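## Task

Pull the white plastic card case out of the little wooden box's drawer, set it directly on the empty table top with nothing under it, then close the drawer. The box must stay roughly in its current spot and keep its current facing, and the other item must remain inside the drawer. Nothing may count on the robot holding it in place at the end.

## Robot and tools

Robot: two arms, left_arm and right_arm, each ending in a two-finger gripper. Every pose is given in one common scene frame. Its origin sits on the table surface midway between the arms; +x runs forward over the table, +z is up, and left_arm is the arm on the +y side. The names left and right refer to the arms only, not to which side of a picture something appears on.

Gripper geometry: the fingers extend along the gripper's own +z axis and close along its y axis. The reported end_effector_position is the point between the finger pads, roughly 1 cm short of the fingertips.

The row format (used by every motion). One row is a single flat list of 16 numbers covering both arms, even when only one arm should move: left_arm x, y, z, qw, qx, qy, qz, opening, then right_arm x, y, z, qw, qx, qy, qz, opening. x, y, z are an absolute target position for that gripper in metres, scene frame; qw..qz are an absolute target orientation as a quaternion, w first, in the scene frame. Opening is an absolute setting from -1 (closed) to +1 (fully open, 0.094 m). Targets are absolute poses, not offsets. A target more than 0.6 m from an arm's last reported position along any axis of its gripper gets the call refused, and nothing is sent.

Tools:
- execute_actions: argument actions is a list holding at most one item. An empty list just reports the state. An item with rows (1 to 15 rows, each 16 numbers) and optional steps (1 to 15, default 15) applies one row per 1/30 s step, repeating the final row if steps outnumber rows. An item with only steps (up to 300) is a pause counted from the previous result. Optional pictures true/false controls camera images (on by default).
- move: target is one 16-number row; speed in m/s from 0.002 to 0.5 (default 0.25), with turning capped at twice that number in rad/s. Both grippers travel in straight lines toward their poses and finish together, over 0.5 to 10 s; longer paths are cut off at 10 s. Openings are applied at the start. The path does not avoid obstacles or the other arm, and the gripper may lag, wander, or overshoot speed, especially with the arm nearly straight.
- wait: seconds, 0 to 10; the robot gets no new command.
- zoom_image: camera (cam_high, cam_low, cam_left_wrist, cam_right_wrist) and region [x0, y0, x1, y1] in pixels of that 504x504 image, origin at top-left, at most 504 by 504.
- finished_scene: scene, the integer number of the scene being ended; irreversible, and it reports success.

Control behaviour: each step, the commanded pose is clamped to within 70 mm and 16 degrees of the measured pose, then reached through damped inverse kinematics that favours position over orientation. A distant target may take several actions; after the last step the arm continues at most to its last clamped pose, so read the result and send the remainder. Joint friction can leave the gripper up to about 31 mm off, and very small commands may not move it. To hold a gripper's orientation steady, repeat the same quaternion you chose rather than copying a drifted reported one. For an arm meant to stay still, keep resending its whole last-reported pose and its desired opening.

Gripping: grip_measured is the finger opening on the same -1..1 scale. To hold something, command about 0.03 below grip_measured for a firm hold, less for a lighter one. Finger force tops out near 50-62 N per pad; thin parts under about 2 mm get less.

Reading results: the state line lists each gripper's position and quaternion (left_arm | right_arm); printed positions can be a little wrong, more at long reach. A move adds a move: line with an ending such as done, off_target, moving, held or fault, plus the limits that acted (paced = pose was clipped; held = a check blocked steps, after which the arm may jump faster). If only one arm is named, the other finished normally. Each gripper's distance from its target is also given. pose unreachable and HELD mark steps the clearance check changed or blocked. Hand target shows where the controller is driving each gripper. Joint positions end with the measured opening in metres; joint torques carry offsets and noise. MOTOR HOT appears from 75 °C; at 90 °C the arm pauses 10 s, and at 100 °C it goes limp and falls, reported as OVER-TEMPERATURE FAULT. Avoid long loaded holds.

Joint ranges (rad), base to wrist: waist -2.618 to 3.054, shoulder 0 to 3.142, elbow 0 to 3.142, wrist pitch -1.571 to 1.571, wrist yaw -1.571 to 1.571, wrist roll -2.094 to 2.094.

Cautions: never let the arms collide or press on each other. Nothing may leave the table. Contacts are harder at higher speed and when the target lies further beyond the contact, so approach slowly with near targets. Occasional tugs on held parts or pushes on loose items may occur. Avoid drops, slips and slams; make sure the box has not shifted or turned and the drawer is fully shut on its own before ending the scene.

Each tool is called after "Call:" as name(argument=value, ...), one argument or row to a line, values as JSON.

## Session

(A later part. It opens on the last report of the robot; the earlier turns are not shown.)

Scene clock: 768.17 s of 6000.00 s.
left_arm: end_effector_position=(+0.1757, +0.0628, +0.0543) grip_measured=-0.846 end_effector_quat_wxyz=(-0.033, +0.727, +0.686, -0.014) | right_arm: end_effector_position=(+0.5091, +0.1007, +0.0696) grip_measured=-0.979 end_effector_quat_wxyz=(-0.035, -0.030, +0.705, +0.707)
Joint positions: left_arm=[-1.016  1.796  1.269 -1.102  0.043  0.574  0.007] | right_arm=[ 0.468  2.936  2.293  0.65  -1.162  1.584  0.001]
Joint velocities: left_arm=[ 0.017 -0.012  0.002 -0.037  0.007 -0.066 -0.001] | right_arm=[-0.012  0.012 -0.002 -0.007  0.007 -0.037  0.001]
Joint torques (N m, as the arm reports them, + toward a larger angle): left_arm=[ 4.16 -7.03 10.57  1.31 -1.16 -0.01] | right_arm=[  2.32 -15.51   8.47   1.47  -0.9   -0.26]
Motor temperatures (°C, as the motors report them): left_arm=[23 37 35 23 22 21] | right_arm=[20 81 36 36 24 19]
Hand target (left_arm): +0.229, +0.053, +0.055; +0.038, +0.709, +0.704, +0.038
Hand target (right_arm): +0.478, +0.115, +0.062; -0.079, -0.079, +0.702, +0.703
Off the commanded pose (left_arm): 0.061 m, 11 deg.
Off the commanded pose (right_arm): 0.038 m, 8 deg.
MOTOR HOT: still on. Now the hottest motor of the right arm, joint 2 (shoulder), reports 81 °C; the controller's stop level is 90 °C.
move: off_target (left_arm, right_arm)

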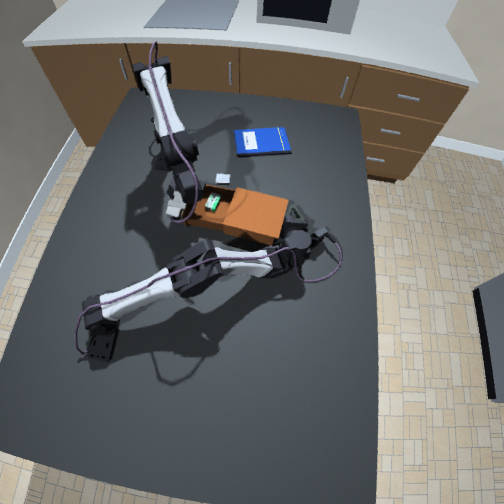

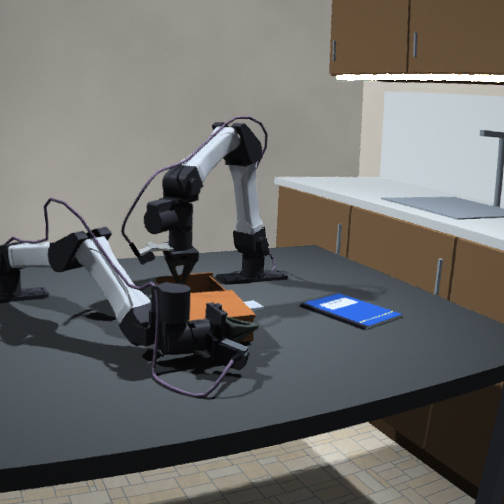

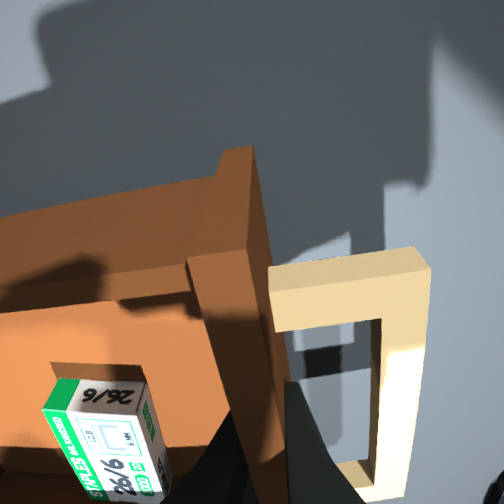

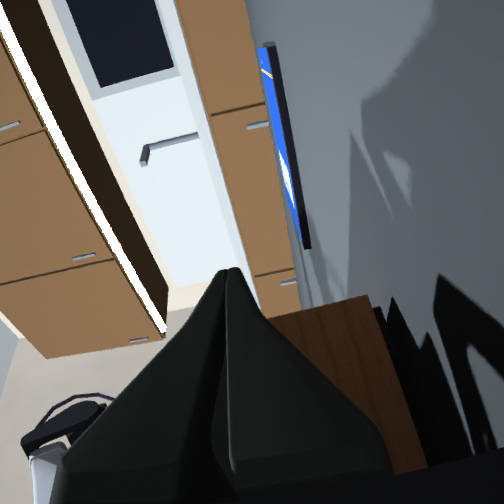

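Call:
move(
  target=[0.17,0.06,0.05,0,0.72,0.69,0,-1,0.52,-0.06,0.08,0,0,0.707,0.707,-1],
  speed=0.1,
)

Call:
move(
  target=[0.10,0.02,0.05,0,0.69,0.72,0,-1,0.3,-0.2,0.2,0.3,0.3,0.64,0.64,-1],
  speed=0.06,
)

Call:
move(
  target=[0.10,0.02,0.047,0,0.69,0.72,0,-0.4,0.3,-0.2,0.2,0.3,0.3,0.64,0.64,-1],
)

Call:
move(
  target=[0.10,0.02,0.12,0,0.69,0.72,0,-0.4,0.3,-0.2,0.2,0.3,0.3,0.64,0.64,-1],
  speed=0.1,
)

Call:
move(
  target=[0.02,0.02,0.10,0.27,0.653,0.653,0.27,-1,0.3,-0.2,0.2,0.3,0.3,0.64,0.64,-1],
  speed=0.2,
)

Call:
move(
  target=[0.035,0.025,0.026,0.27,0.653,0.653,0.27,-1,0.3,-0.2,0.2,0.3,0.3,0.64,0.64,-1],
  speed=0.1,
)

Scene clock: 807.97 s of 6000.00 s.
left_arm: end_effector_position=(+0.1742, +0.0567, +0.0499) grip_measured=-0.846 end_effector_quat_wxyz=(-0.003, +0.718, +0.696, -0.009) | right_arm: end_effector_position=(+0.5256, -0.0592, +0.0683) grip_measured=-0.979 end_effector_quat_wxyz=(-0.008, +0.013, +0.710, +0.704)
Joint positions: left_arm=[-1.043  1.766  1.217 -1.022  0.02   0.522  0.007] | right_arm=[ 0.198  2.677  1.756  0.879 -1.332  1.56   0.001]
Joint velocities: left_arm=[ 0.007  0.002 -0.022  0.022 -0.007  0.022  0.   ] | right_arm=[-0.012 -0.007 -0.022  0.022 -0.022 -0.037  0.001]
Joint torques (N m, as the arm reports them, + toward a larger angle): left_arm=[ -1.11 -10.91   5.23   0.41  -0.2   -0.1 ] | right_arm=[ -0.34 -18.12   4.62   1.65   0.01  -0.13]
Motor temperatures (°C, as the motors report them): left_arm=[24 35 38 24 23 21] | right_arm=[21 83 39 37 25 19]
Hand target (left_arm): +0.170, +0.060, +0.049; -0.000, +0.722, +0.692, -0.000
Hand target (right_arm): +0.522, -0.060, +0.079; +0.000, -0.000, +0.708, +0.706
Off the commanded pose (left_arm): 0.005 m, 1 deg.
Off the commanded pose (right_arm): 0.013 m, 2 deg.
MOTOR HOT: still on. Now the hottest motor of the right arm, joint 2 (shoulder), reports 83 °C; the controller's stop level is 90 °C.
After step 90, 34.80 s passed at rest.
move: off_target (right_arm)

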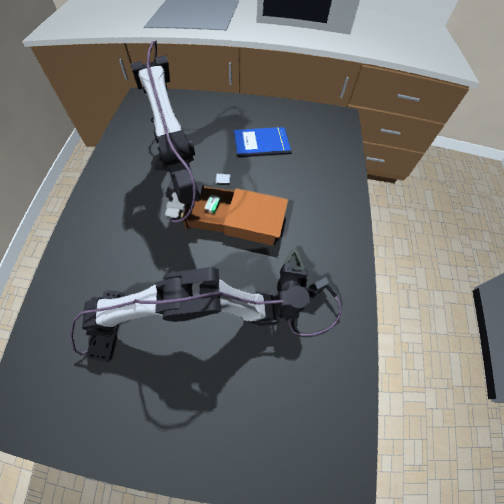

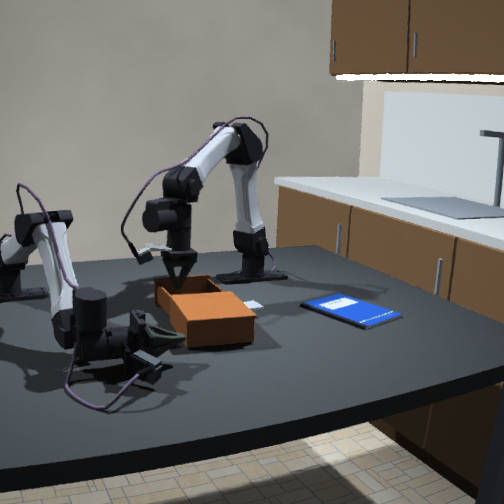

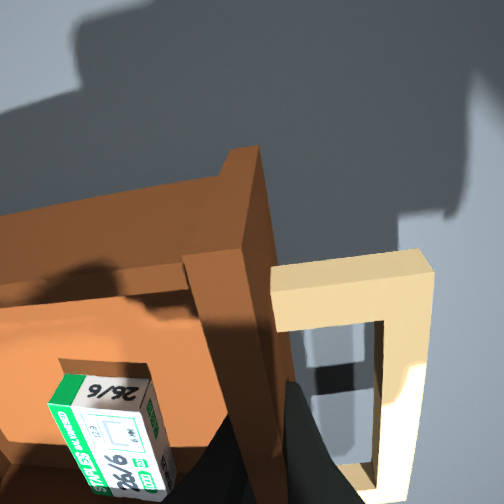

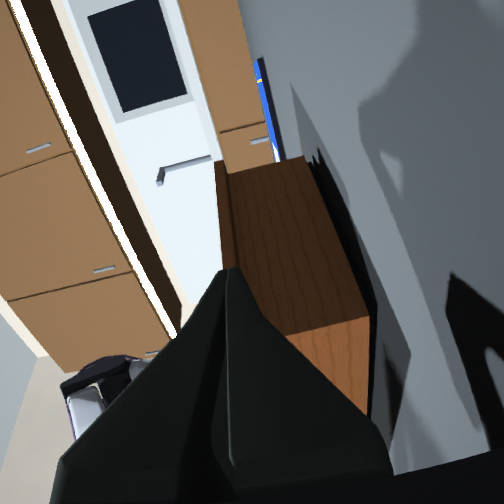

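Scene clock: 815.80 s of 6000.00 s.
left_arm: end_effector_position=(+0.1066, +0.0287, +0.0472) grip_measured=-0.847 end_effector_quat_wxyz=(-0.001, +0.685, +0.729, +0.006) | right_arm: end_effector_position=(+0.3044, -0.2017, +0.2009) grip_measured=-0.979 end_effector_quat_wxyz=(+0.301, +0.300, +0.644, +0.636)
Joint positions: left_arm=[-1.293  1.783  1.227 -1.021 -0.009  0.176  0.007] | right_arm=[ 0.21   0.99   0.205  0.775 -0.45   1.559  0.001]
Joint velocities: left_arm=[-0.007  0.012 -0.012  0.007  0.022 -0.022 -0.002] | right_arm=[-0.017 -0.022  0.007 -0.022  0.007 -0.095 -0.   ]
Joint torques (N m, as the arm reports them, + toward a larger angle): left_arm=[-1.26 -8.4   9.66  0.24 -0.04 -0.04] | right_arm=[ 0.36 -3.63  5.6   1.79  0.1  -0.02]
Motor temperatures (°C, as the motors report them): left_arm=[23 35 38 24 23 21] | right_arm=[21 80 37 38 25 19]
Hand target (left_arm): +0.102, +0.022, +0.050; -0.000, +0.692, +0.722, +0.003
Hand target (right_arm): +0.300, -0.201, +0.198; +0.300, +0.300, +0.644, +0.636
Off the commanded pose (left_arm): 0.011 m, 1 deg.
Off the commanded pose (right_arm): 0.005 m, 1 deg.
MOTOR HOT: still on. Now the hottest motor of the right arm, joint 2 (shoulder), reports 80 °C; the controller's stop level is 90 °C.
move: off_target (left_arm)

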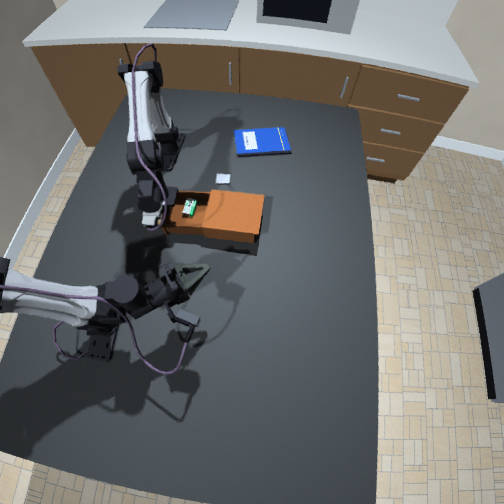

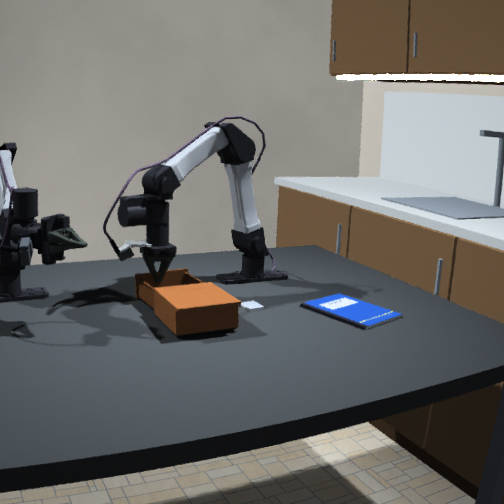

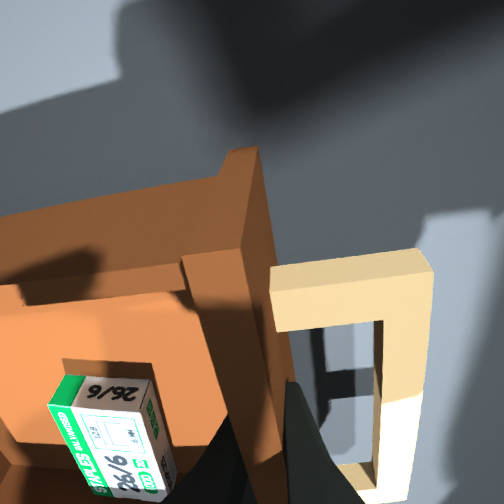

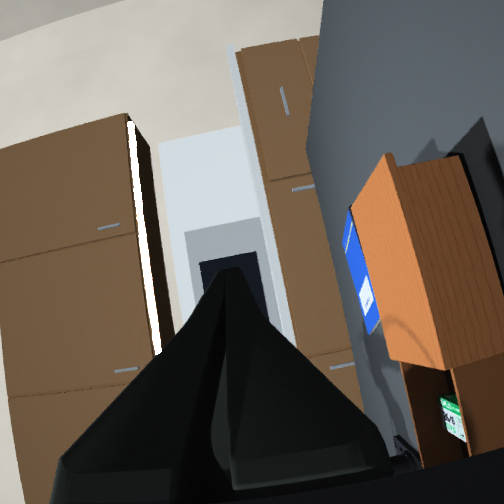

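Scene clock: 816.50 s of 6000.00 s.
left_arm: end_effector_position=(+0.1032, +0.0278, +0.0472) grip_measured=-0.402 end_effector_quat_wxyz=(-0.001, +0.688, +0.725, +0.005) | right_arm: end_effector_position=(+0.3041, -0.2005, +0.2008) grip_measured=-0.979 end_effector_quat_wxyz=(+0.299, +0.301, +0.644, +0.637)
Joint positions: left_arm=[-1.303  1.783  1.227 -1.021 -0.006  0.176  0.028] | right_arm=[ 0.217  0.99   0.205  0.774 -0.444  1.565  0.001]
Joint velocities: left_arm=[-0.017 -0.012 -0.002  0.007  0.022  0.007 -0.   ] | right_arm=[ 0.012  0.002 -0.002  0.037  0.037 -0.007 -0.001]
Joint torques (N m, as the arm reports them, + toward a larger angle): left_arm=[-0.75 -7.95  9.18  0.39 -0.01 -0.07] | right_arm=[ 0.26 -3.21  5.45  1.91  0.09  0.03]
Motor temperatures (°C, as the motors report them): left_arm=[23 35 38 24 23 21] | right_arm=[21 80 37 38 25 19]
Hand target (left_arm): +0.100, +0.020, +0.047; -0.000, +0.692, +0.722, +0.000
Hand target (right_arm): +0.300, -0.200, +0.200; +0.300, +0.300, +0.640, +0.640
Off the commanded pose (left_arm): 0.008 m, 1 deg.
Off the commanded pose (right_arm): 0.004 m, 1 deg.
MOTOR HOT: still on. Now the hottest motor of the right arm, joint 2 (shoulder), reports 80 °C; the controller's stop level is 90 °C.
move: done

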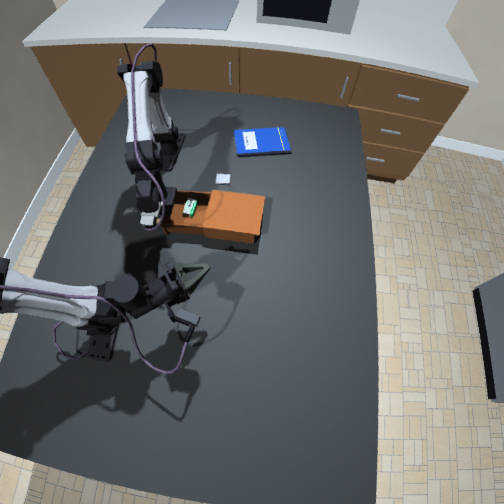

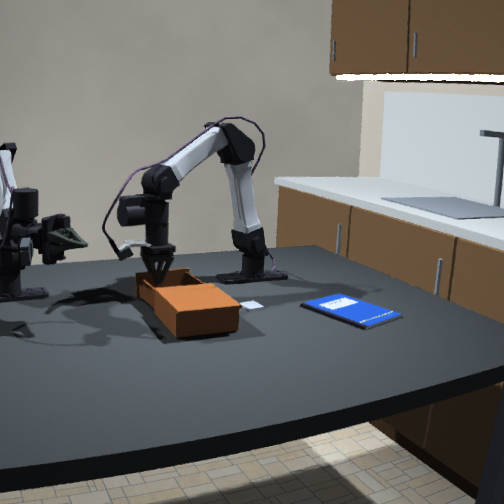

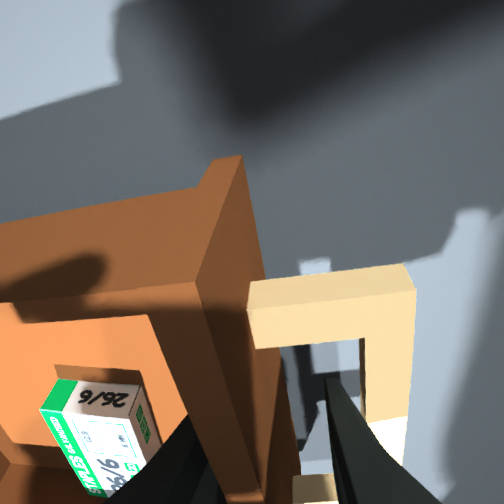

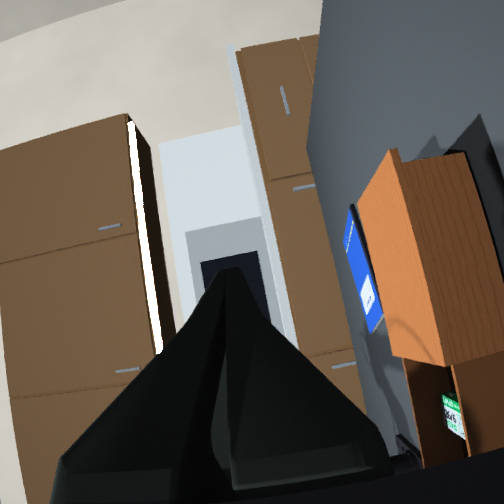

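Scene clock: 817.83 s of 6000.00 s.
left_arm: end_effector_position=(+0.1042, +0.0234, +0.1121) grip_measured=-0.402 end_effector_quat_wxyz=(-0.005, +0.688, +0.725, +0.007) | right_arm: end_effector_position=(+0.3042, -0.2006, +0.2007) grip_measured=-0.979 end_effector_quat_wxyz=(+0.299, +0.302, +0.643, +0.637)
Joint positions: left_arm=[-1.303  1.764  1.466 -1.29  -0.006  0.176  0.028] | right_arm=[ 0.217  0.99   0.205  0.774 -0.443  1.565  0.001]
Joint velocities: left_arm=[-0.002  0.012  0.007 -0.007  0.037  0.022 -0.   ] | right_arm=[-0.002 -0.012 -0.002  0.022 -0.022 -0.037  0.001]
Joint torques (N m, as the arm reports them, + toward a larger angle): left_arm=[ -0.73 -10.15   9.46   0.25  -0.02  -0.08] | right_arm=[ 0.43 -3.2   5.45  1.94  0.13  0.03]
Motor temperatures (°C, as the motors report them): left_arm=[23 36 38 24 23 21] | right_arm=[21 79 37 38 25 19]
Hand target (left_arm): +0.100, +0.020, +0.120; +0.000, +0.692, +0.722, -0.000
Hand target (right_arm): +0.300, -0.200, +0.200; +0.300, +0.300, +0.640, +0.640
Off the commanded pose (left_arm): 0.010 m, 1 deg.
Off the commanded pose (right_arm): 0.004 m, 1 deg.
MOTOR HOT: still on. Now the hottest motor of the right arm, joint 2 (shoulder), reports 79 °C; the controller's stop level is 90 °C.
move: done

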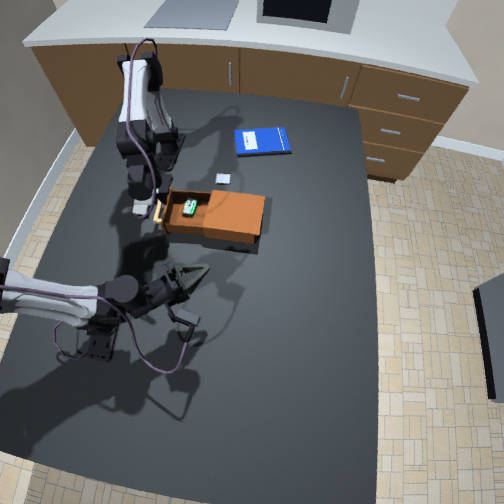

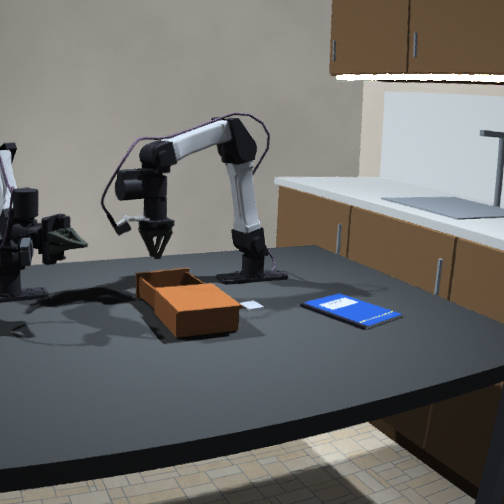

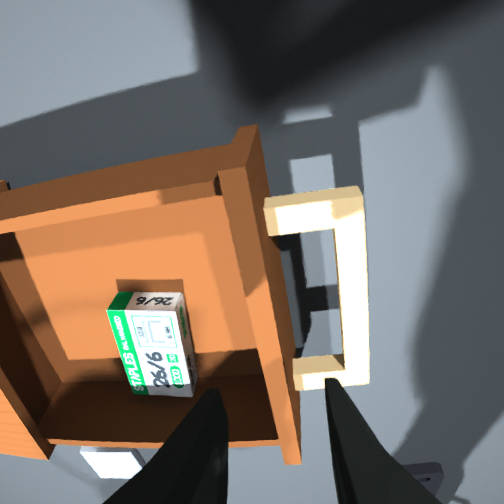

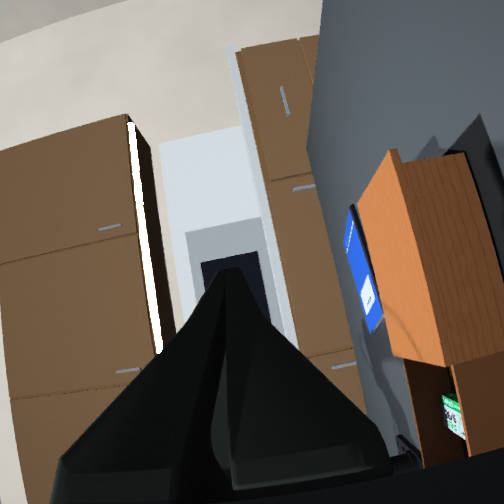

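Scene clock: 820.40 s of 6000.00 s.
left_arm: end_effector_position=(+0.0284, +0.0255, +0.0987) grip_measured=-0.985 end_effector_quat_wxyz=(+0.270, +0.653, +0.652, +0.275) | right_arm: end_effector_position=(+0.3042, -0.2006, +0.2006) grip_measured=-0.979 end_effector_quat_wxyz=(+0.299, +0.302, +0.644, +0.636)
Joint positions: left_arm=[-1.917  1.947  1.424 -1.416 -0.718 -0.522  0.001] | right_arm=[ 0.217  0.99   0.205  0.773 -0.443  1.566  0.001]
Joint velocities: left_arm=[-0.012 -0.007 -0.022 -0.081  0.022 -0.022  0.   ] | right_arm=[ 0.002  0.002 -0.007 -0.022  0.037 -0.007 -0.001]
Joint torques (N m, as the arm reports them, + toward a larger angle): left_arm=[-0.5  -9.27  8.69 -0.48 -0.51 -0.23] | right_arm=[ 0.36 -3.06  5.44  1.95  0.11  0.04]
Motor temperatures (°C, as the motors report them): left_arm=[23 36 38 24 23 21] | right_arm=[21 77 37 39 25 19]
Hand target (left_arm): +0.025, +0.021, +0.100; +0.276, +0.651, +0.652, +0.274
Hand target (right_arm): +0.300, -0.200, +0.200; +0.300, +0.300, +0.640, +0.640
Off the commanded pose (left_arm): 0.010 m, 1 deg.
Off the commanded pose (right_arm): 0.004 m, 1 deg.
MOTOR HOT: still on. Now the hottest motor of the right arm, joint 2 (shoulder), reports 77 °C; the controller's stop level is 90 °C.
move: done

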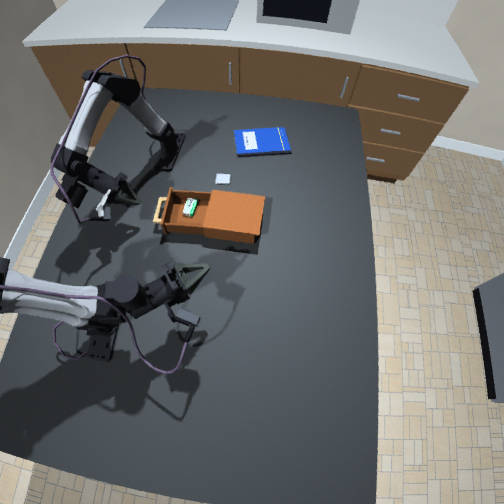

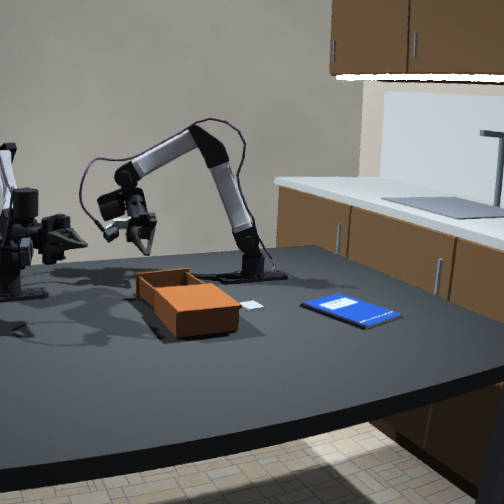

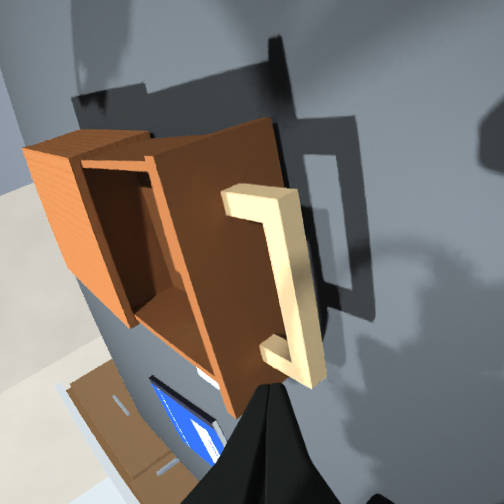

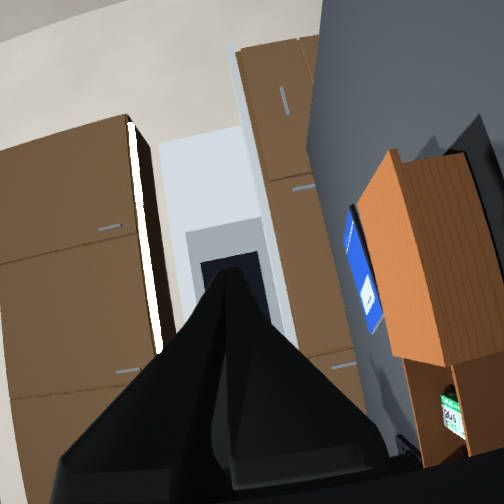

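Scene clock: 821.67 s of 6000.00 s.
left_arm: end_effector_position=(+0.0287, +0.0202, +0.0344) grip_measured=-0.985 end_effector_quat_wxyz=(+0.276, +0.653, +0.657, +0.258) | right_arm: end_effector_position=(+0.3042, -0.2006, +0.2005) grip_measured=-0.979 end_effector_quat_wxyz=(+0.299, +0.302, +0.644, +0.636)
Joint positions: left_arm=[-1.909  2.024  1.273 -1.139 -0.718 -0.502  0.001] | right_arm=[ 0.217  0.99   0.205  0.773 -0.443  1.566  0.001]
Joint velocities: left_arm=[-0.007  0.017 -0.032 -0.037 -0.022  0.037 -0.001] | right_arm=[-0.012 -0.002 -0.007 -0.066  0.022 -0.051 -0.   ]
Joint torques (N m, as the arm reports them, + toward a larger angle): left_arm=[ 0.93 -9.84  4.02 -0.17 -0.44 -0.01] | right_arm=[ 0.37 -3.08  5.44  1.98  0.11 -0.04]
Motor temperatures (°C, as the motors report them): left_arm=[23 36 37 24 23 21] | right_arm=[21 76 37 39 24 19]
Hand target (left_arm): +0.035, +0.026, +0.027; +0.270, +0.654, +0.653, +0.270
Hand target (right_arm): +0.300, -0.200, +0.200; +0.300, +0.300, +0.640, +0.640
Off the commanded pose (left_arm): 0.012 m, 2 deg.
Off the commanded pose (right_arm): 0.004 m, 1 deg.
MOTOR HOT: still on. Now the hottest motor of the right arm, joint 2 (shoulder), reports 76 °C; the controller's stop level is 90 °C.
move: off_target (left_arm)

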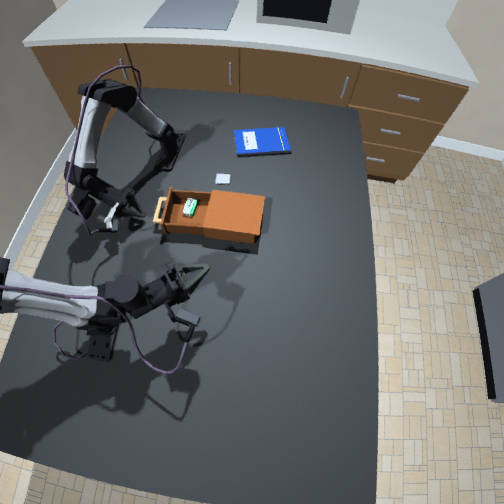

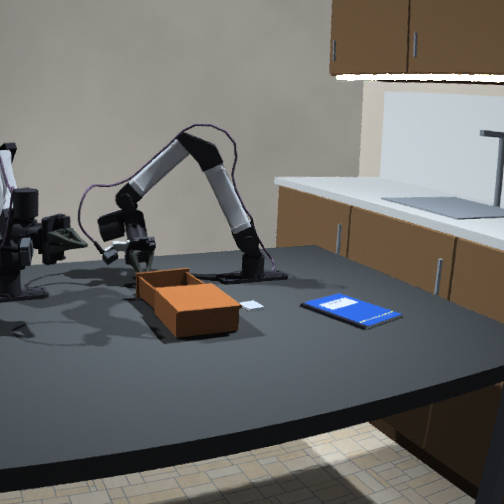

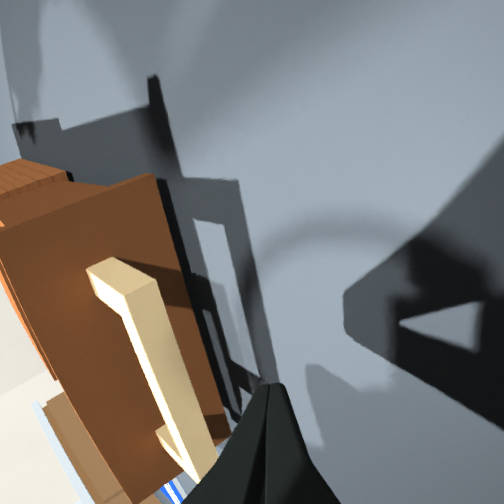

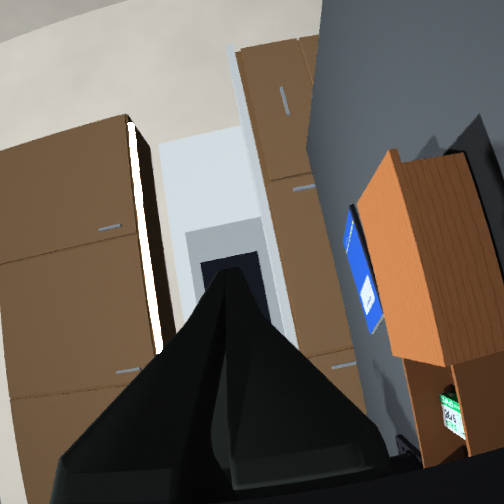

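Call:
wait(
  seconds=10,
)

Call:
move(
  target=[0.035,0.025,0.026,0.27,0.653,0.653,0.27,-1,0.50,-0.08,0.08,0,0,0.707,0.707,-1],
  speed=0.2,
)

Call:
move(
  target=[0.04,0.035,0.03,0.27,0.653,0.653,0.27,-1,0.48,0.125,0.066,-0.03,-0.03,0.706,0.706,-1],
  speed=0.1,
)

Call:
move(
  target=[0.19,0.04,0.033,0.27,0.653,0.653,0.27,-1,0.46,0.135,0.066,-0.06,-0.06,0.704,0.704,-1],
  speed=0.03,
)

Call:
zoom_image(
  camera="cam_high",
  region=[150, 150, 320, 280],
)

Scene clock: 843.50 s of 6000.00 s.
left_arm: end_effector_position=(+0.0285, +0.0198, +0.0342) grip_measured=-0.985 end_effector_quat_wxyz=(+0.276, +0.653, +0.657, +0.257) | right_arm: end_effector_position=(+0.3042, -0.2006, +0.2005) grip_measured=-0.979 end_effector_quat_wxyz=(+0.299, +0.302, +0.644, +0.636)
Joint positions: left_arm=[-1.909  2.024  1.273 -1.137 -0.718 -0.502  0.001] | right_arm=[ 0.217  0.99   0.205  0.773 -0.443  1.566  0.001]
Joint velocities: left_arm=[ 0.002  0.002  0.037  0.051  0.007 -0.066 -0.   ] | right_arm=[-0.002 -0.007 -0.012 -0.037  0.007 -0.051 -0.003]
Joint torques (N m, as the arm reports them, + toward a larger angle): left_arm=[ 0.99 -9.78  4.01 -0.15 -0.44 -0.02] | right_arm=[ 0.26 -2.94  5.41  1.95  0.11  0.04]
Motor temperatures (°C, as the motors report them): left_arm=[23 37 35 23 22 21] | right_arm=[20 64 36 41 24 19]
Hand target (left_arm): +0.035, +0.026, +0.027; +0.270, +0.654, +0.654, +0.270
Hand target (right_arm): +0.300, -0.200, +0.200; +0.300, +0.300, +0.640, +0.640
Off the commanded pose (left_arm): 0.012 m, 2 deg.
Off the commanded pose (right_arm): 0.004 m, 1 deg.
MOTOR HOT: cleared. Now the hottest motor of the right arm, joint 2 (shoulder), reports 64 °C.
Steps of this call (steps 1 to 90: nothing new was sent; then 18.83 s passed at rest). Readings (end_effector_position):
1: left_arm (+0.0286, +0.0201, +0.0343) | right_arm (+0.3042, -0.2006, +0.2005)
2: left_arm (+0.0286, +0.0201, +0.0343) | right_arm (+0.3042, -0.2006, +0.2005)
4: left_arm (+0.0286, +0.0199, +0.0343) | right_arm (+0.3042, -0.2006, +0.2005)
8: left_arm (+0.0285, +0.0199, +0.0342) | right_arm (+0.3042, -0.2006, +0.2005)
90: the state above

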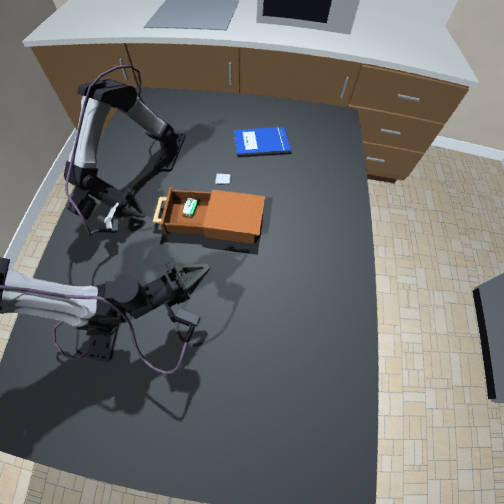

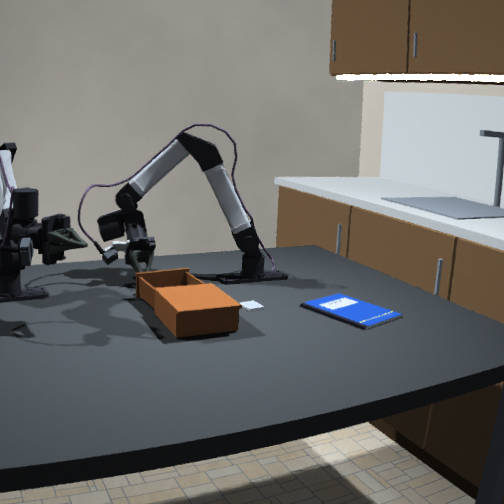

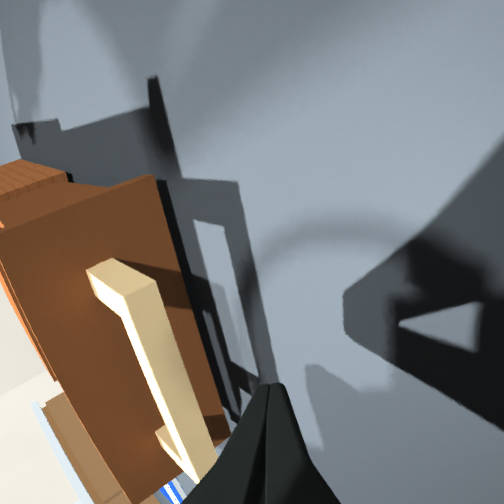

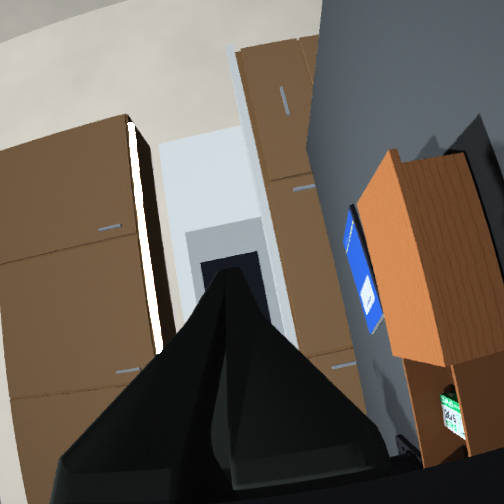

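Scene clock: 846.27 s of 6000.00 s.
left_arm: end_effector_position=(+0.0285, +0.0198, +0.0342) grip_measured=-0.985 end_effector_quat_wxyz=(+0.276, +0.653, +0.657, +0.257) | right_arm: end_effector_position=(+0.4988, -0.0836, +0.0745) grip_measured=-0.979 end_effector_quat_wxyz=(+0.001, +0.011, +0.705, +0.709)
Joint positions: left_arm=[-1.909  2.024  1.273 -1.137 -0.718 -0.502  0.001] | right_arm=[ 0.162  2.583  1.54   1.066 -1.359  1.607  0.001]
Joint velocities: left_arm=[ 0.017 -0.007 -0.007  0.022 -0.022 -0.066 -0.001] | right_arm=[ 0.012  0.002  0.007  0.007  0.007  0.051 -0.001]
Joint torques (N m, as the arm reports them, + toward a larger angle): left_arm=[ 1.01 -9.62  4.22 -0.16 -0.45 -0.03] | right_arm=[  0.2  -14.66   7.7    1.42  -0.02   0.01]
Motor temperatures (°C, as the motors report them): left_arm=[23 37 35 23 22 21] | right_arm=[20 64 36 41 24 19]
Hand target (left_arm): +0.035, +0.025, +0.026; +0.270, +0.653, +0.654, +0.270
Hand target (right_arm): +0.500, -0.079, +0.081; +0.002, -0.002, +0.704, +0.710
Off the commanded pose (left_arm): 0.012 m, 2 deg.
Off the commanded pose (right_arm): 0.007 m, 1 deg.
move: off_target (left_arm)

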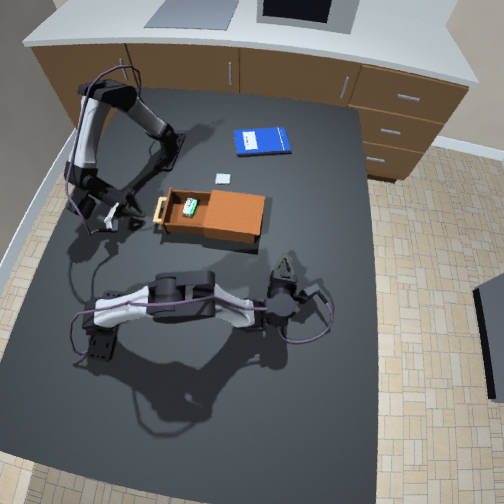

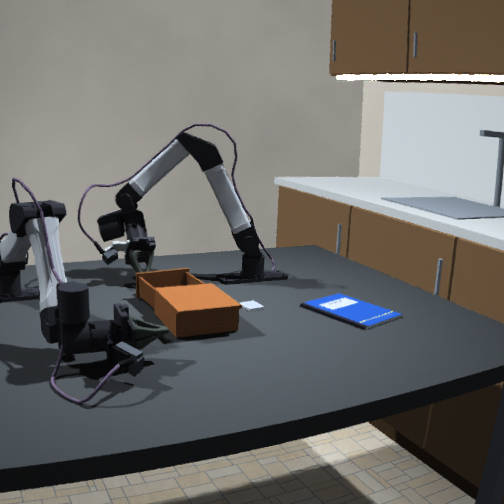

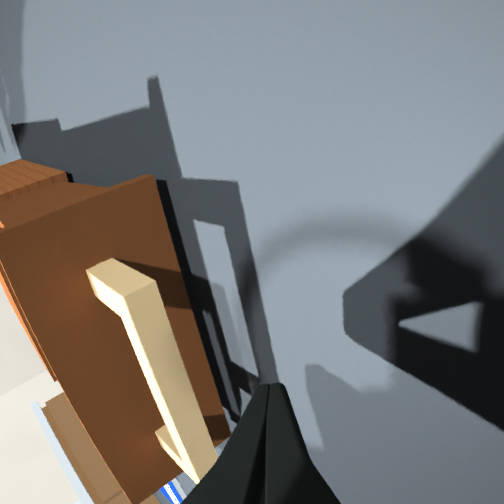

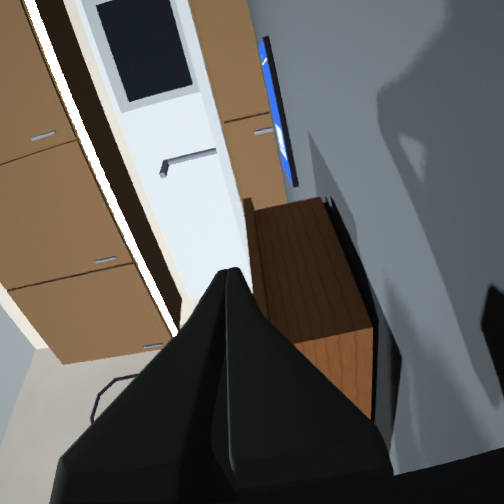

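Scene clock: 848.77 s of 6000.00 s.
left_arm: end_effector_position=(+0.0327, +0.0304, +0.0317) grip_measured=-0.985 end_effector_quat_wxyz=(+0.272, +0.656, +0.652, +0.265) | right_arm: end_effector_position=(+0.4750, +0.1223, +0.0674) grip_measured=-0.979 end_effector_quat_wxyz=(-0.034, -0.030, +0.705, +0.708)
Joint positions: left_arm=[-1.909  2.006  1.228 -1.13  -0.718 -0.498  0.001] | right_arm=[ 0.531  2.846  2.09   0.766 -1.098  1.585  0.001]
Joint velocities: left_arm=[-0.007 -0.007 -0.002  0.007 -0.007 -0.007 -0.001] | right_arm=[-0.002  0.002  0.022 -0.051 -0.081 -0.037 -0.001]
Joint torques (N m, as the arm reports them, + toward a larger angle): left_arm=[  1.26 -11.59   3.64  -0.22  -0.46  -0.01] | right_arm=[ -0.06 -16.2    8.63   1.4    0.13  -0.15]
Motor temperatures (°C, as the motors report them): left_arm=[23 37 34 23 22 21] | right_arm=[20 65 36 40 24 19]
Hand target (left_arm): +0.040, +0.035, +0.030; +0.270, +0.653, +0.653, +0.270
Hand target (right_arm): +0.478, +0.125, +0.068; -0.030, -0.030, +0.705, +0.708
Off the commanded pose (left_arm): 0.009 m, 1 deg.
Off the commanded pose (right_arm): 0.006 m, 1 deg.
move: done

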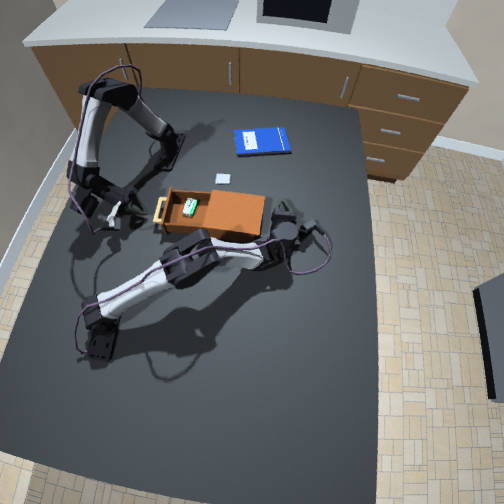

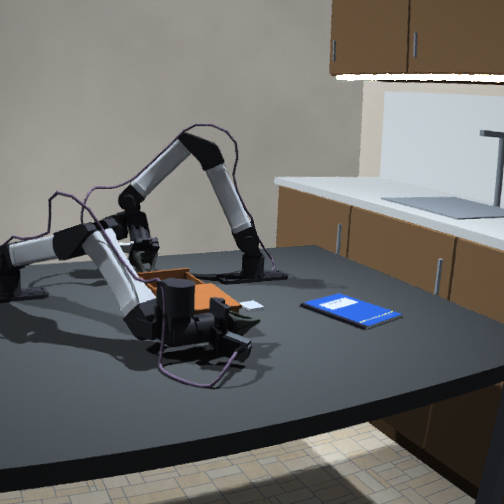

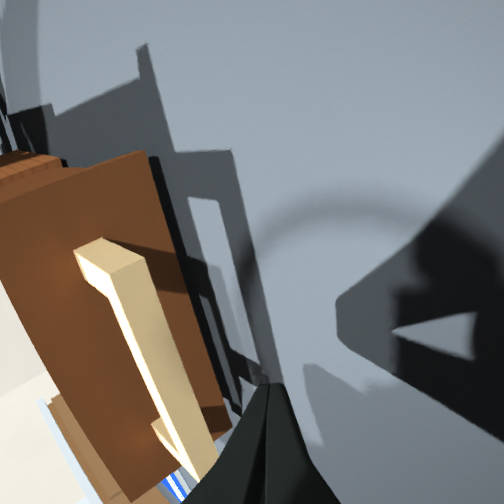

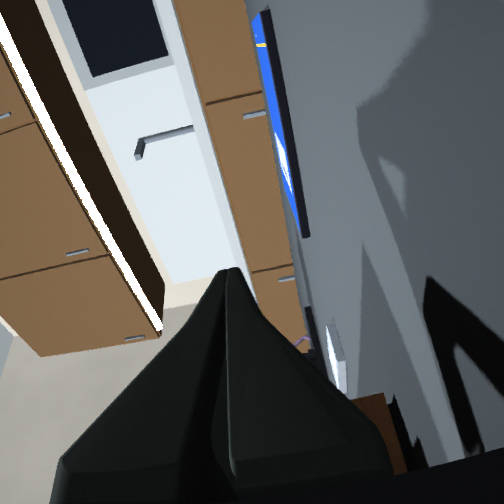

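Scene clock: 854.30 s of 6000.00 s.
left_arm: end_effector_position=(+0.1335, +0.0239, +0.0142) grip_measured=-0.986 end_effector_quat_wxyz=(+0.214, +0.697, +0.658, +0.187) | right_arm: end_effector_position=(+0.5104, +0.1132, +0.0760) grip_measured=-0.979 end_effector_quat_wxyz=(+0.006, +0.003, +0.703, +0.711)
Joint positions: left_arm=[-1.501  1.812  0.994 -0.671 -0.571  0.112  0.001] | right_arm=[ 0.5    2.877  2.186  0.712 -1.025  1.585  0.001]
Joint velocities: left_arm=[-0.002 -0.002 -0.007 -0.022 -0.037  0.007 -0.   ] | right_arm=[-0.007 -0.002  0.002 -0.11  -0.037 -0.037  0.   ]
Joint torques (N m, as the arm reports them, + toward a larger angle): left_arm=[  5.25 -10.22   4.39   0.72  -1.91   0.12] | right_arm=[  3.38 -15.85   7.83   1.53  -1.17  -0.18]
Motor temperatures (°C, as the motors report them): left_arm=[23 38 34 23 23 21] | right_arm=[20 68 37 40 24 19]
Hand target (left_arm): +0.180, +0.040, +0.031; +0.260, +0.657, +0.656, +0.265
Hand target (right_arm): +0.465, +0.136, +0.066; -0.058, -0.058, +0.704, +0.705
Off the commanded pose (left_arm): 0.062 m, 13 deg.
Off the commanded pose (right_arm): 0.056 m, 11 deg.
move: off_target (left_arm, right_arm)

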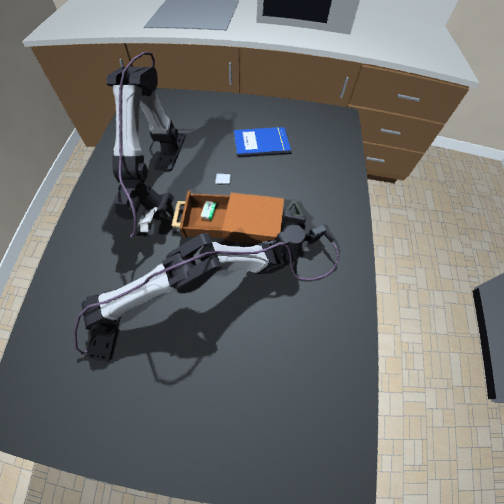

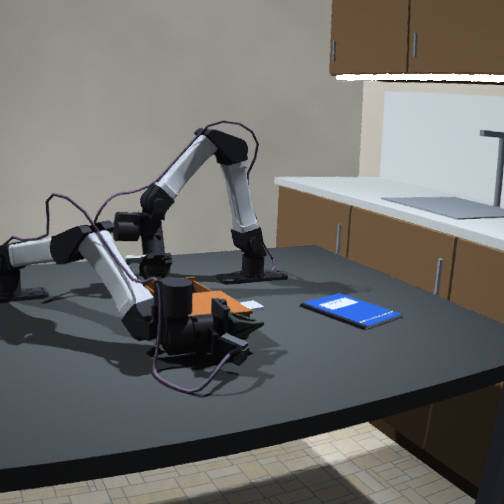

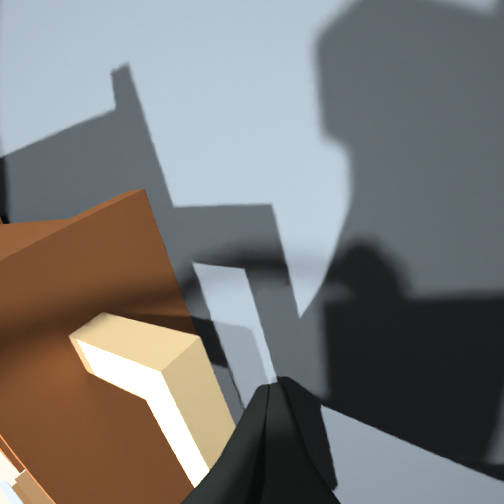

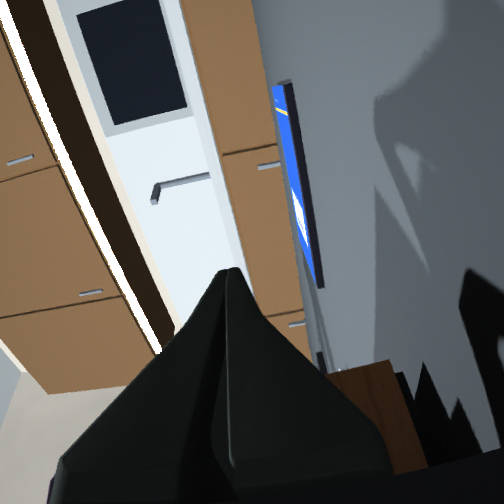

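Region (150, 150, 320, 280) of cam_high's 504x504 image, scaled by 2.965, with more detail than that image has; it fills the top 385 rows of this view, and the rest is white.

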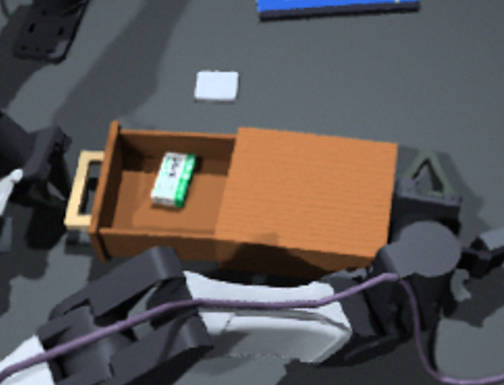

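Call:
move(
  target=[0.08,0.03,0.08,0.27,0.653,0.653,0.27,-1,0.3,-0.2,0.2,0.3,0.3,0.64,0.64,-1],
  speed=0.1,
)

Scene clock: 882.17 s of 6000.00 s.
left_arm: end_effector_position=(+0.0861, +0.0356, +0.0795) grip_measured=-0.986 end_effector_quat_wxyz=(+0.267, +0.652, +0.655, +0.273) | right_arm: end_effector_position=(+0.3036, -0.1970, +0.1985) grip_measured=-0.979 end_effector_quat_wxyz=(+0.296, +0.295, +0.648, +0.637)
Joint positions: left_arm=[-1.75   1.836  1.21  -1.17  -0.758 -0.312  0.001] | right_arm=[ 0.224  1.009  0.204  0.791 -0.452  1.558  0.001]
Joint velocities: left_arm=[ 0.002  0.027  0.007  0.037 -0.051  0.007  0.   ] | right_arm=[-0.012  0.002 -0.002 -0.081  0.037 -0.051 -0.001]
Joint torques (N m, as the arm reports them, + toward a larger angle): left_arm=[-0.77 -8.04  8.79 -0.19 -0.49 -0.22] | right_arm=[-1.   -3.79  5.86  1.8   0.12 -0.03]
Motor temperatures (°C, as the motors report them): left_arm=[24 38 34 23 26 21] | right_arm=[21 74 37 40 26 19]
Hand target (left_arm): +0.082, +0.030, +0.081; +0.272, +0.652, +0.653, +0.273
Hand target (right_arm): +0.302, -0.201, +0.197; +0.300, +0.299, +0.645, +0.636
Off the commanded pose (left_arm): 0.008 m, 1 deg.
Off the commanded pose (right_arm): 0.005 m, 1 deg.
MOTOR HOT: a motor of the right arm reached 75 °C. Now the hottest motor of the right arm, joint 2 (shoulder), reports 74 °C. The controller's stop level is 90 °C. To cool a motor, set the load down, stop pushing, or move to a pose that needs little force.
After step 90, 19.87 s passed at rest.
move: done

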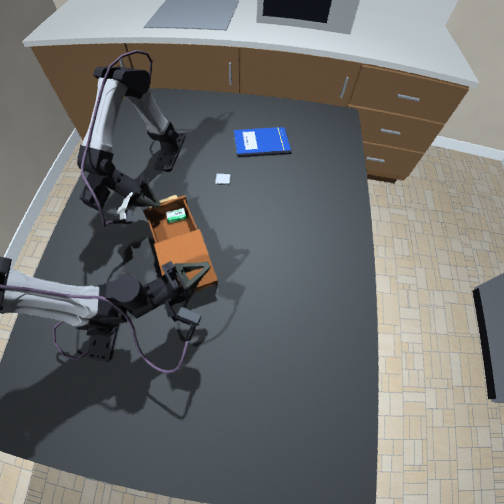

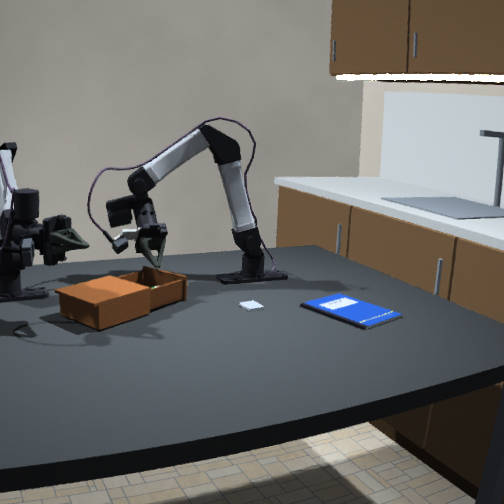

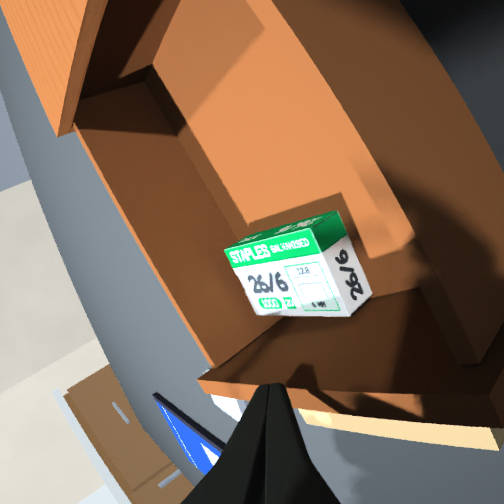

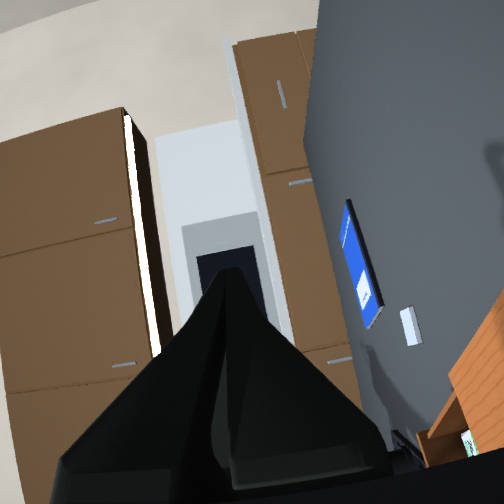

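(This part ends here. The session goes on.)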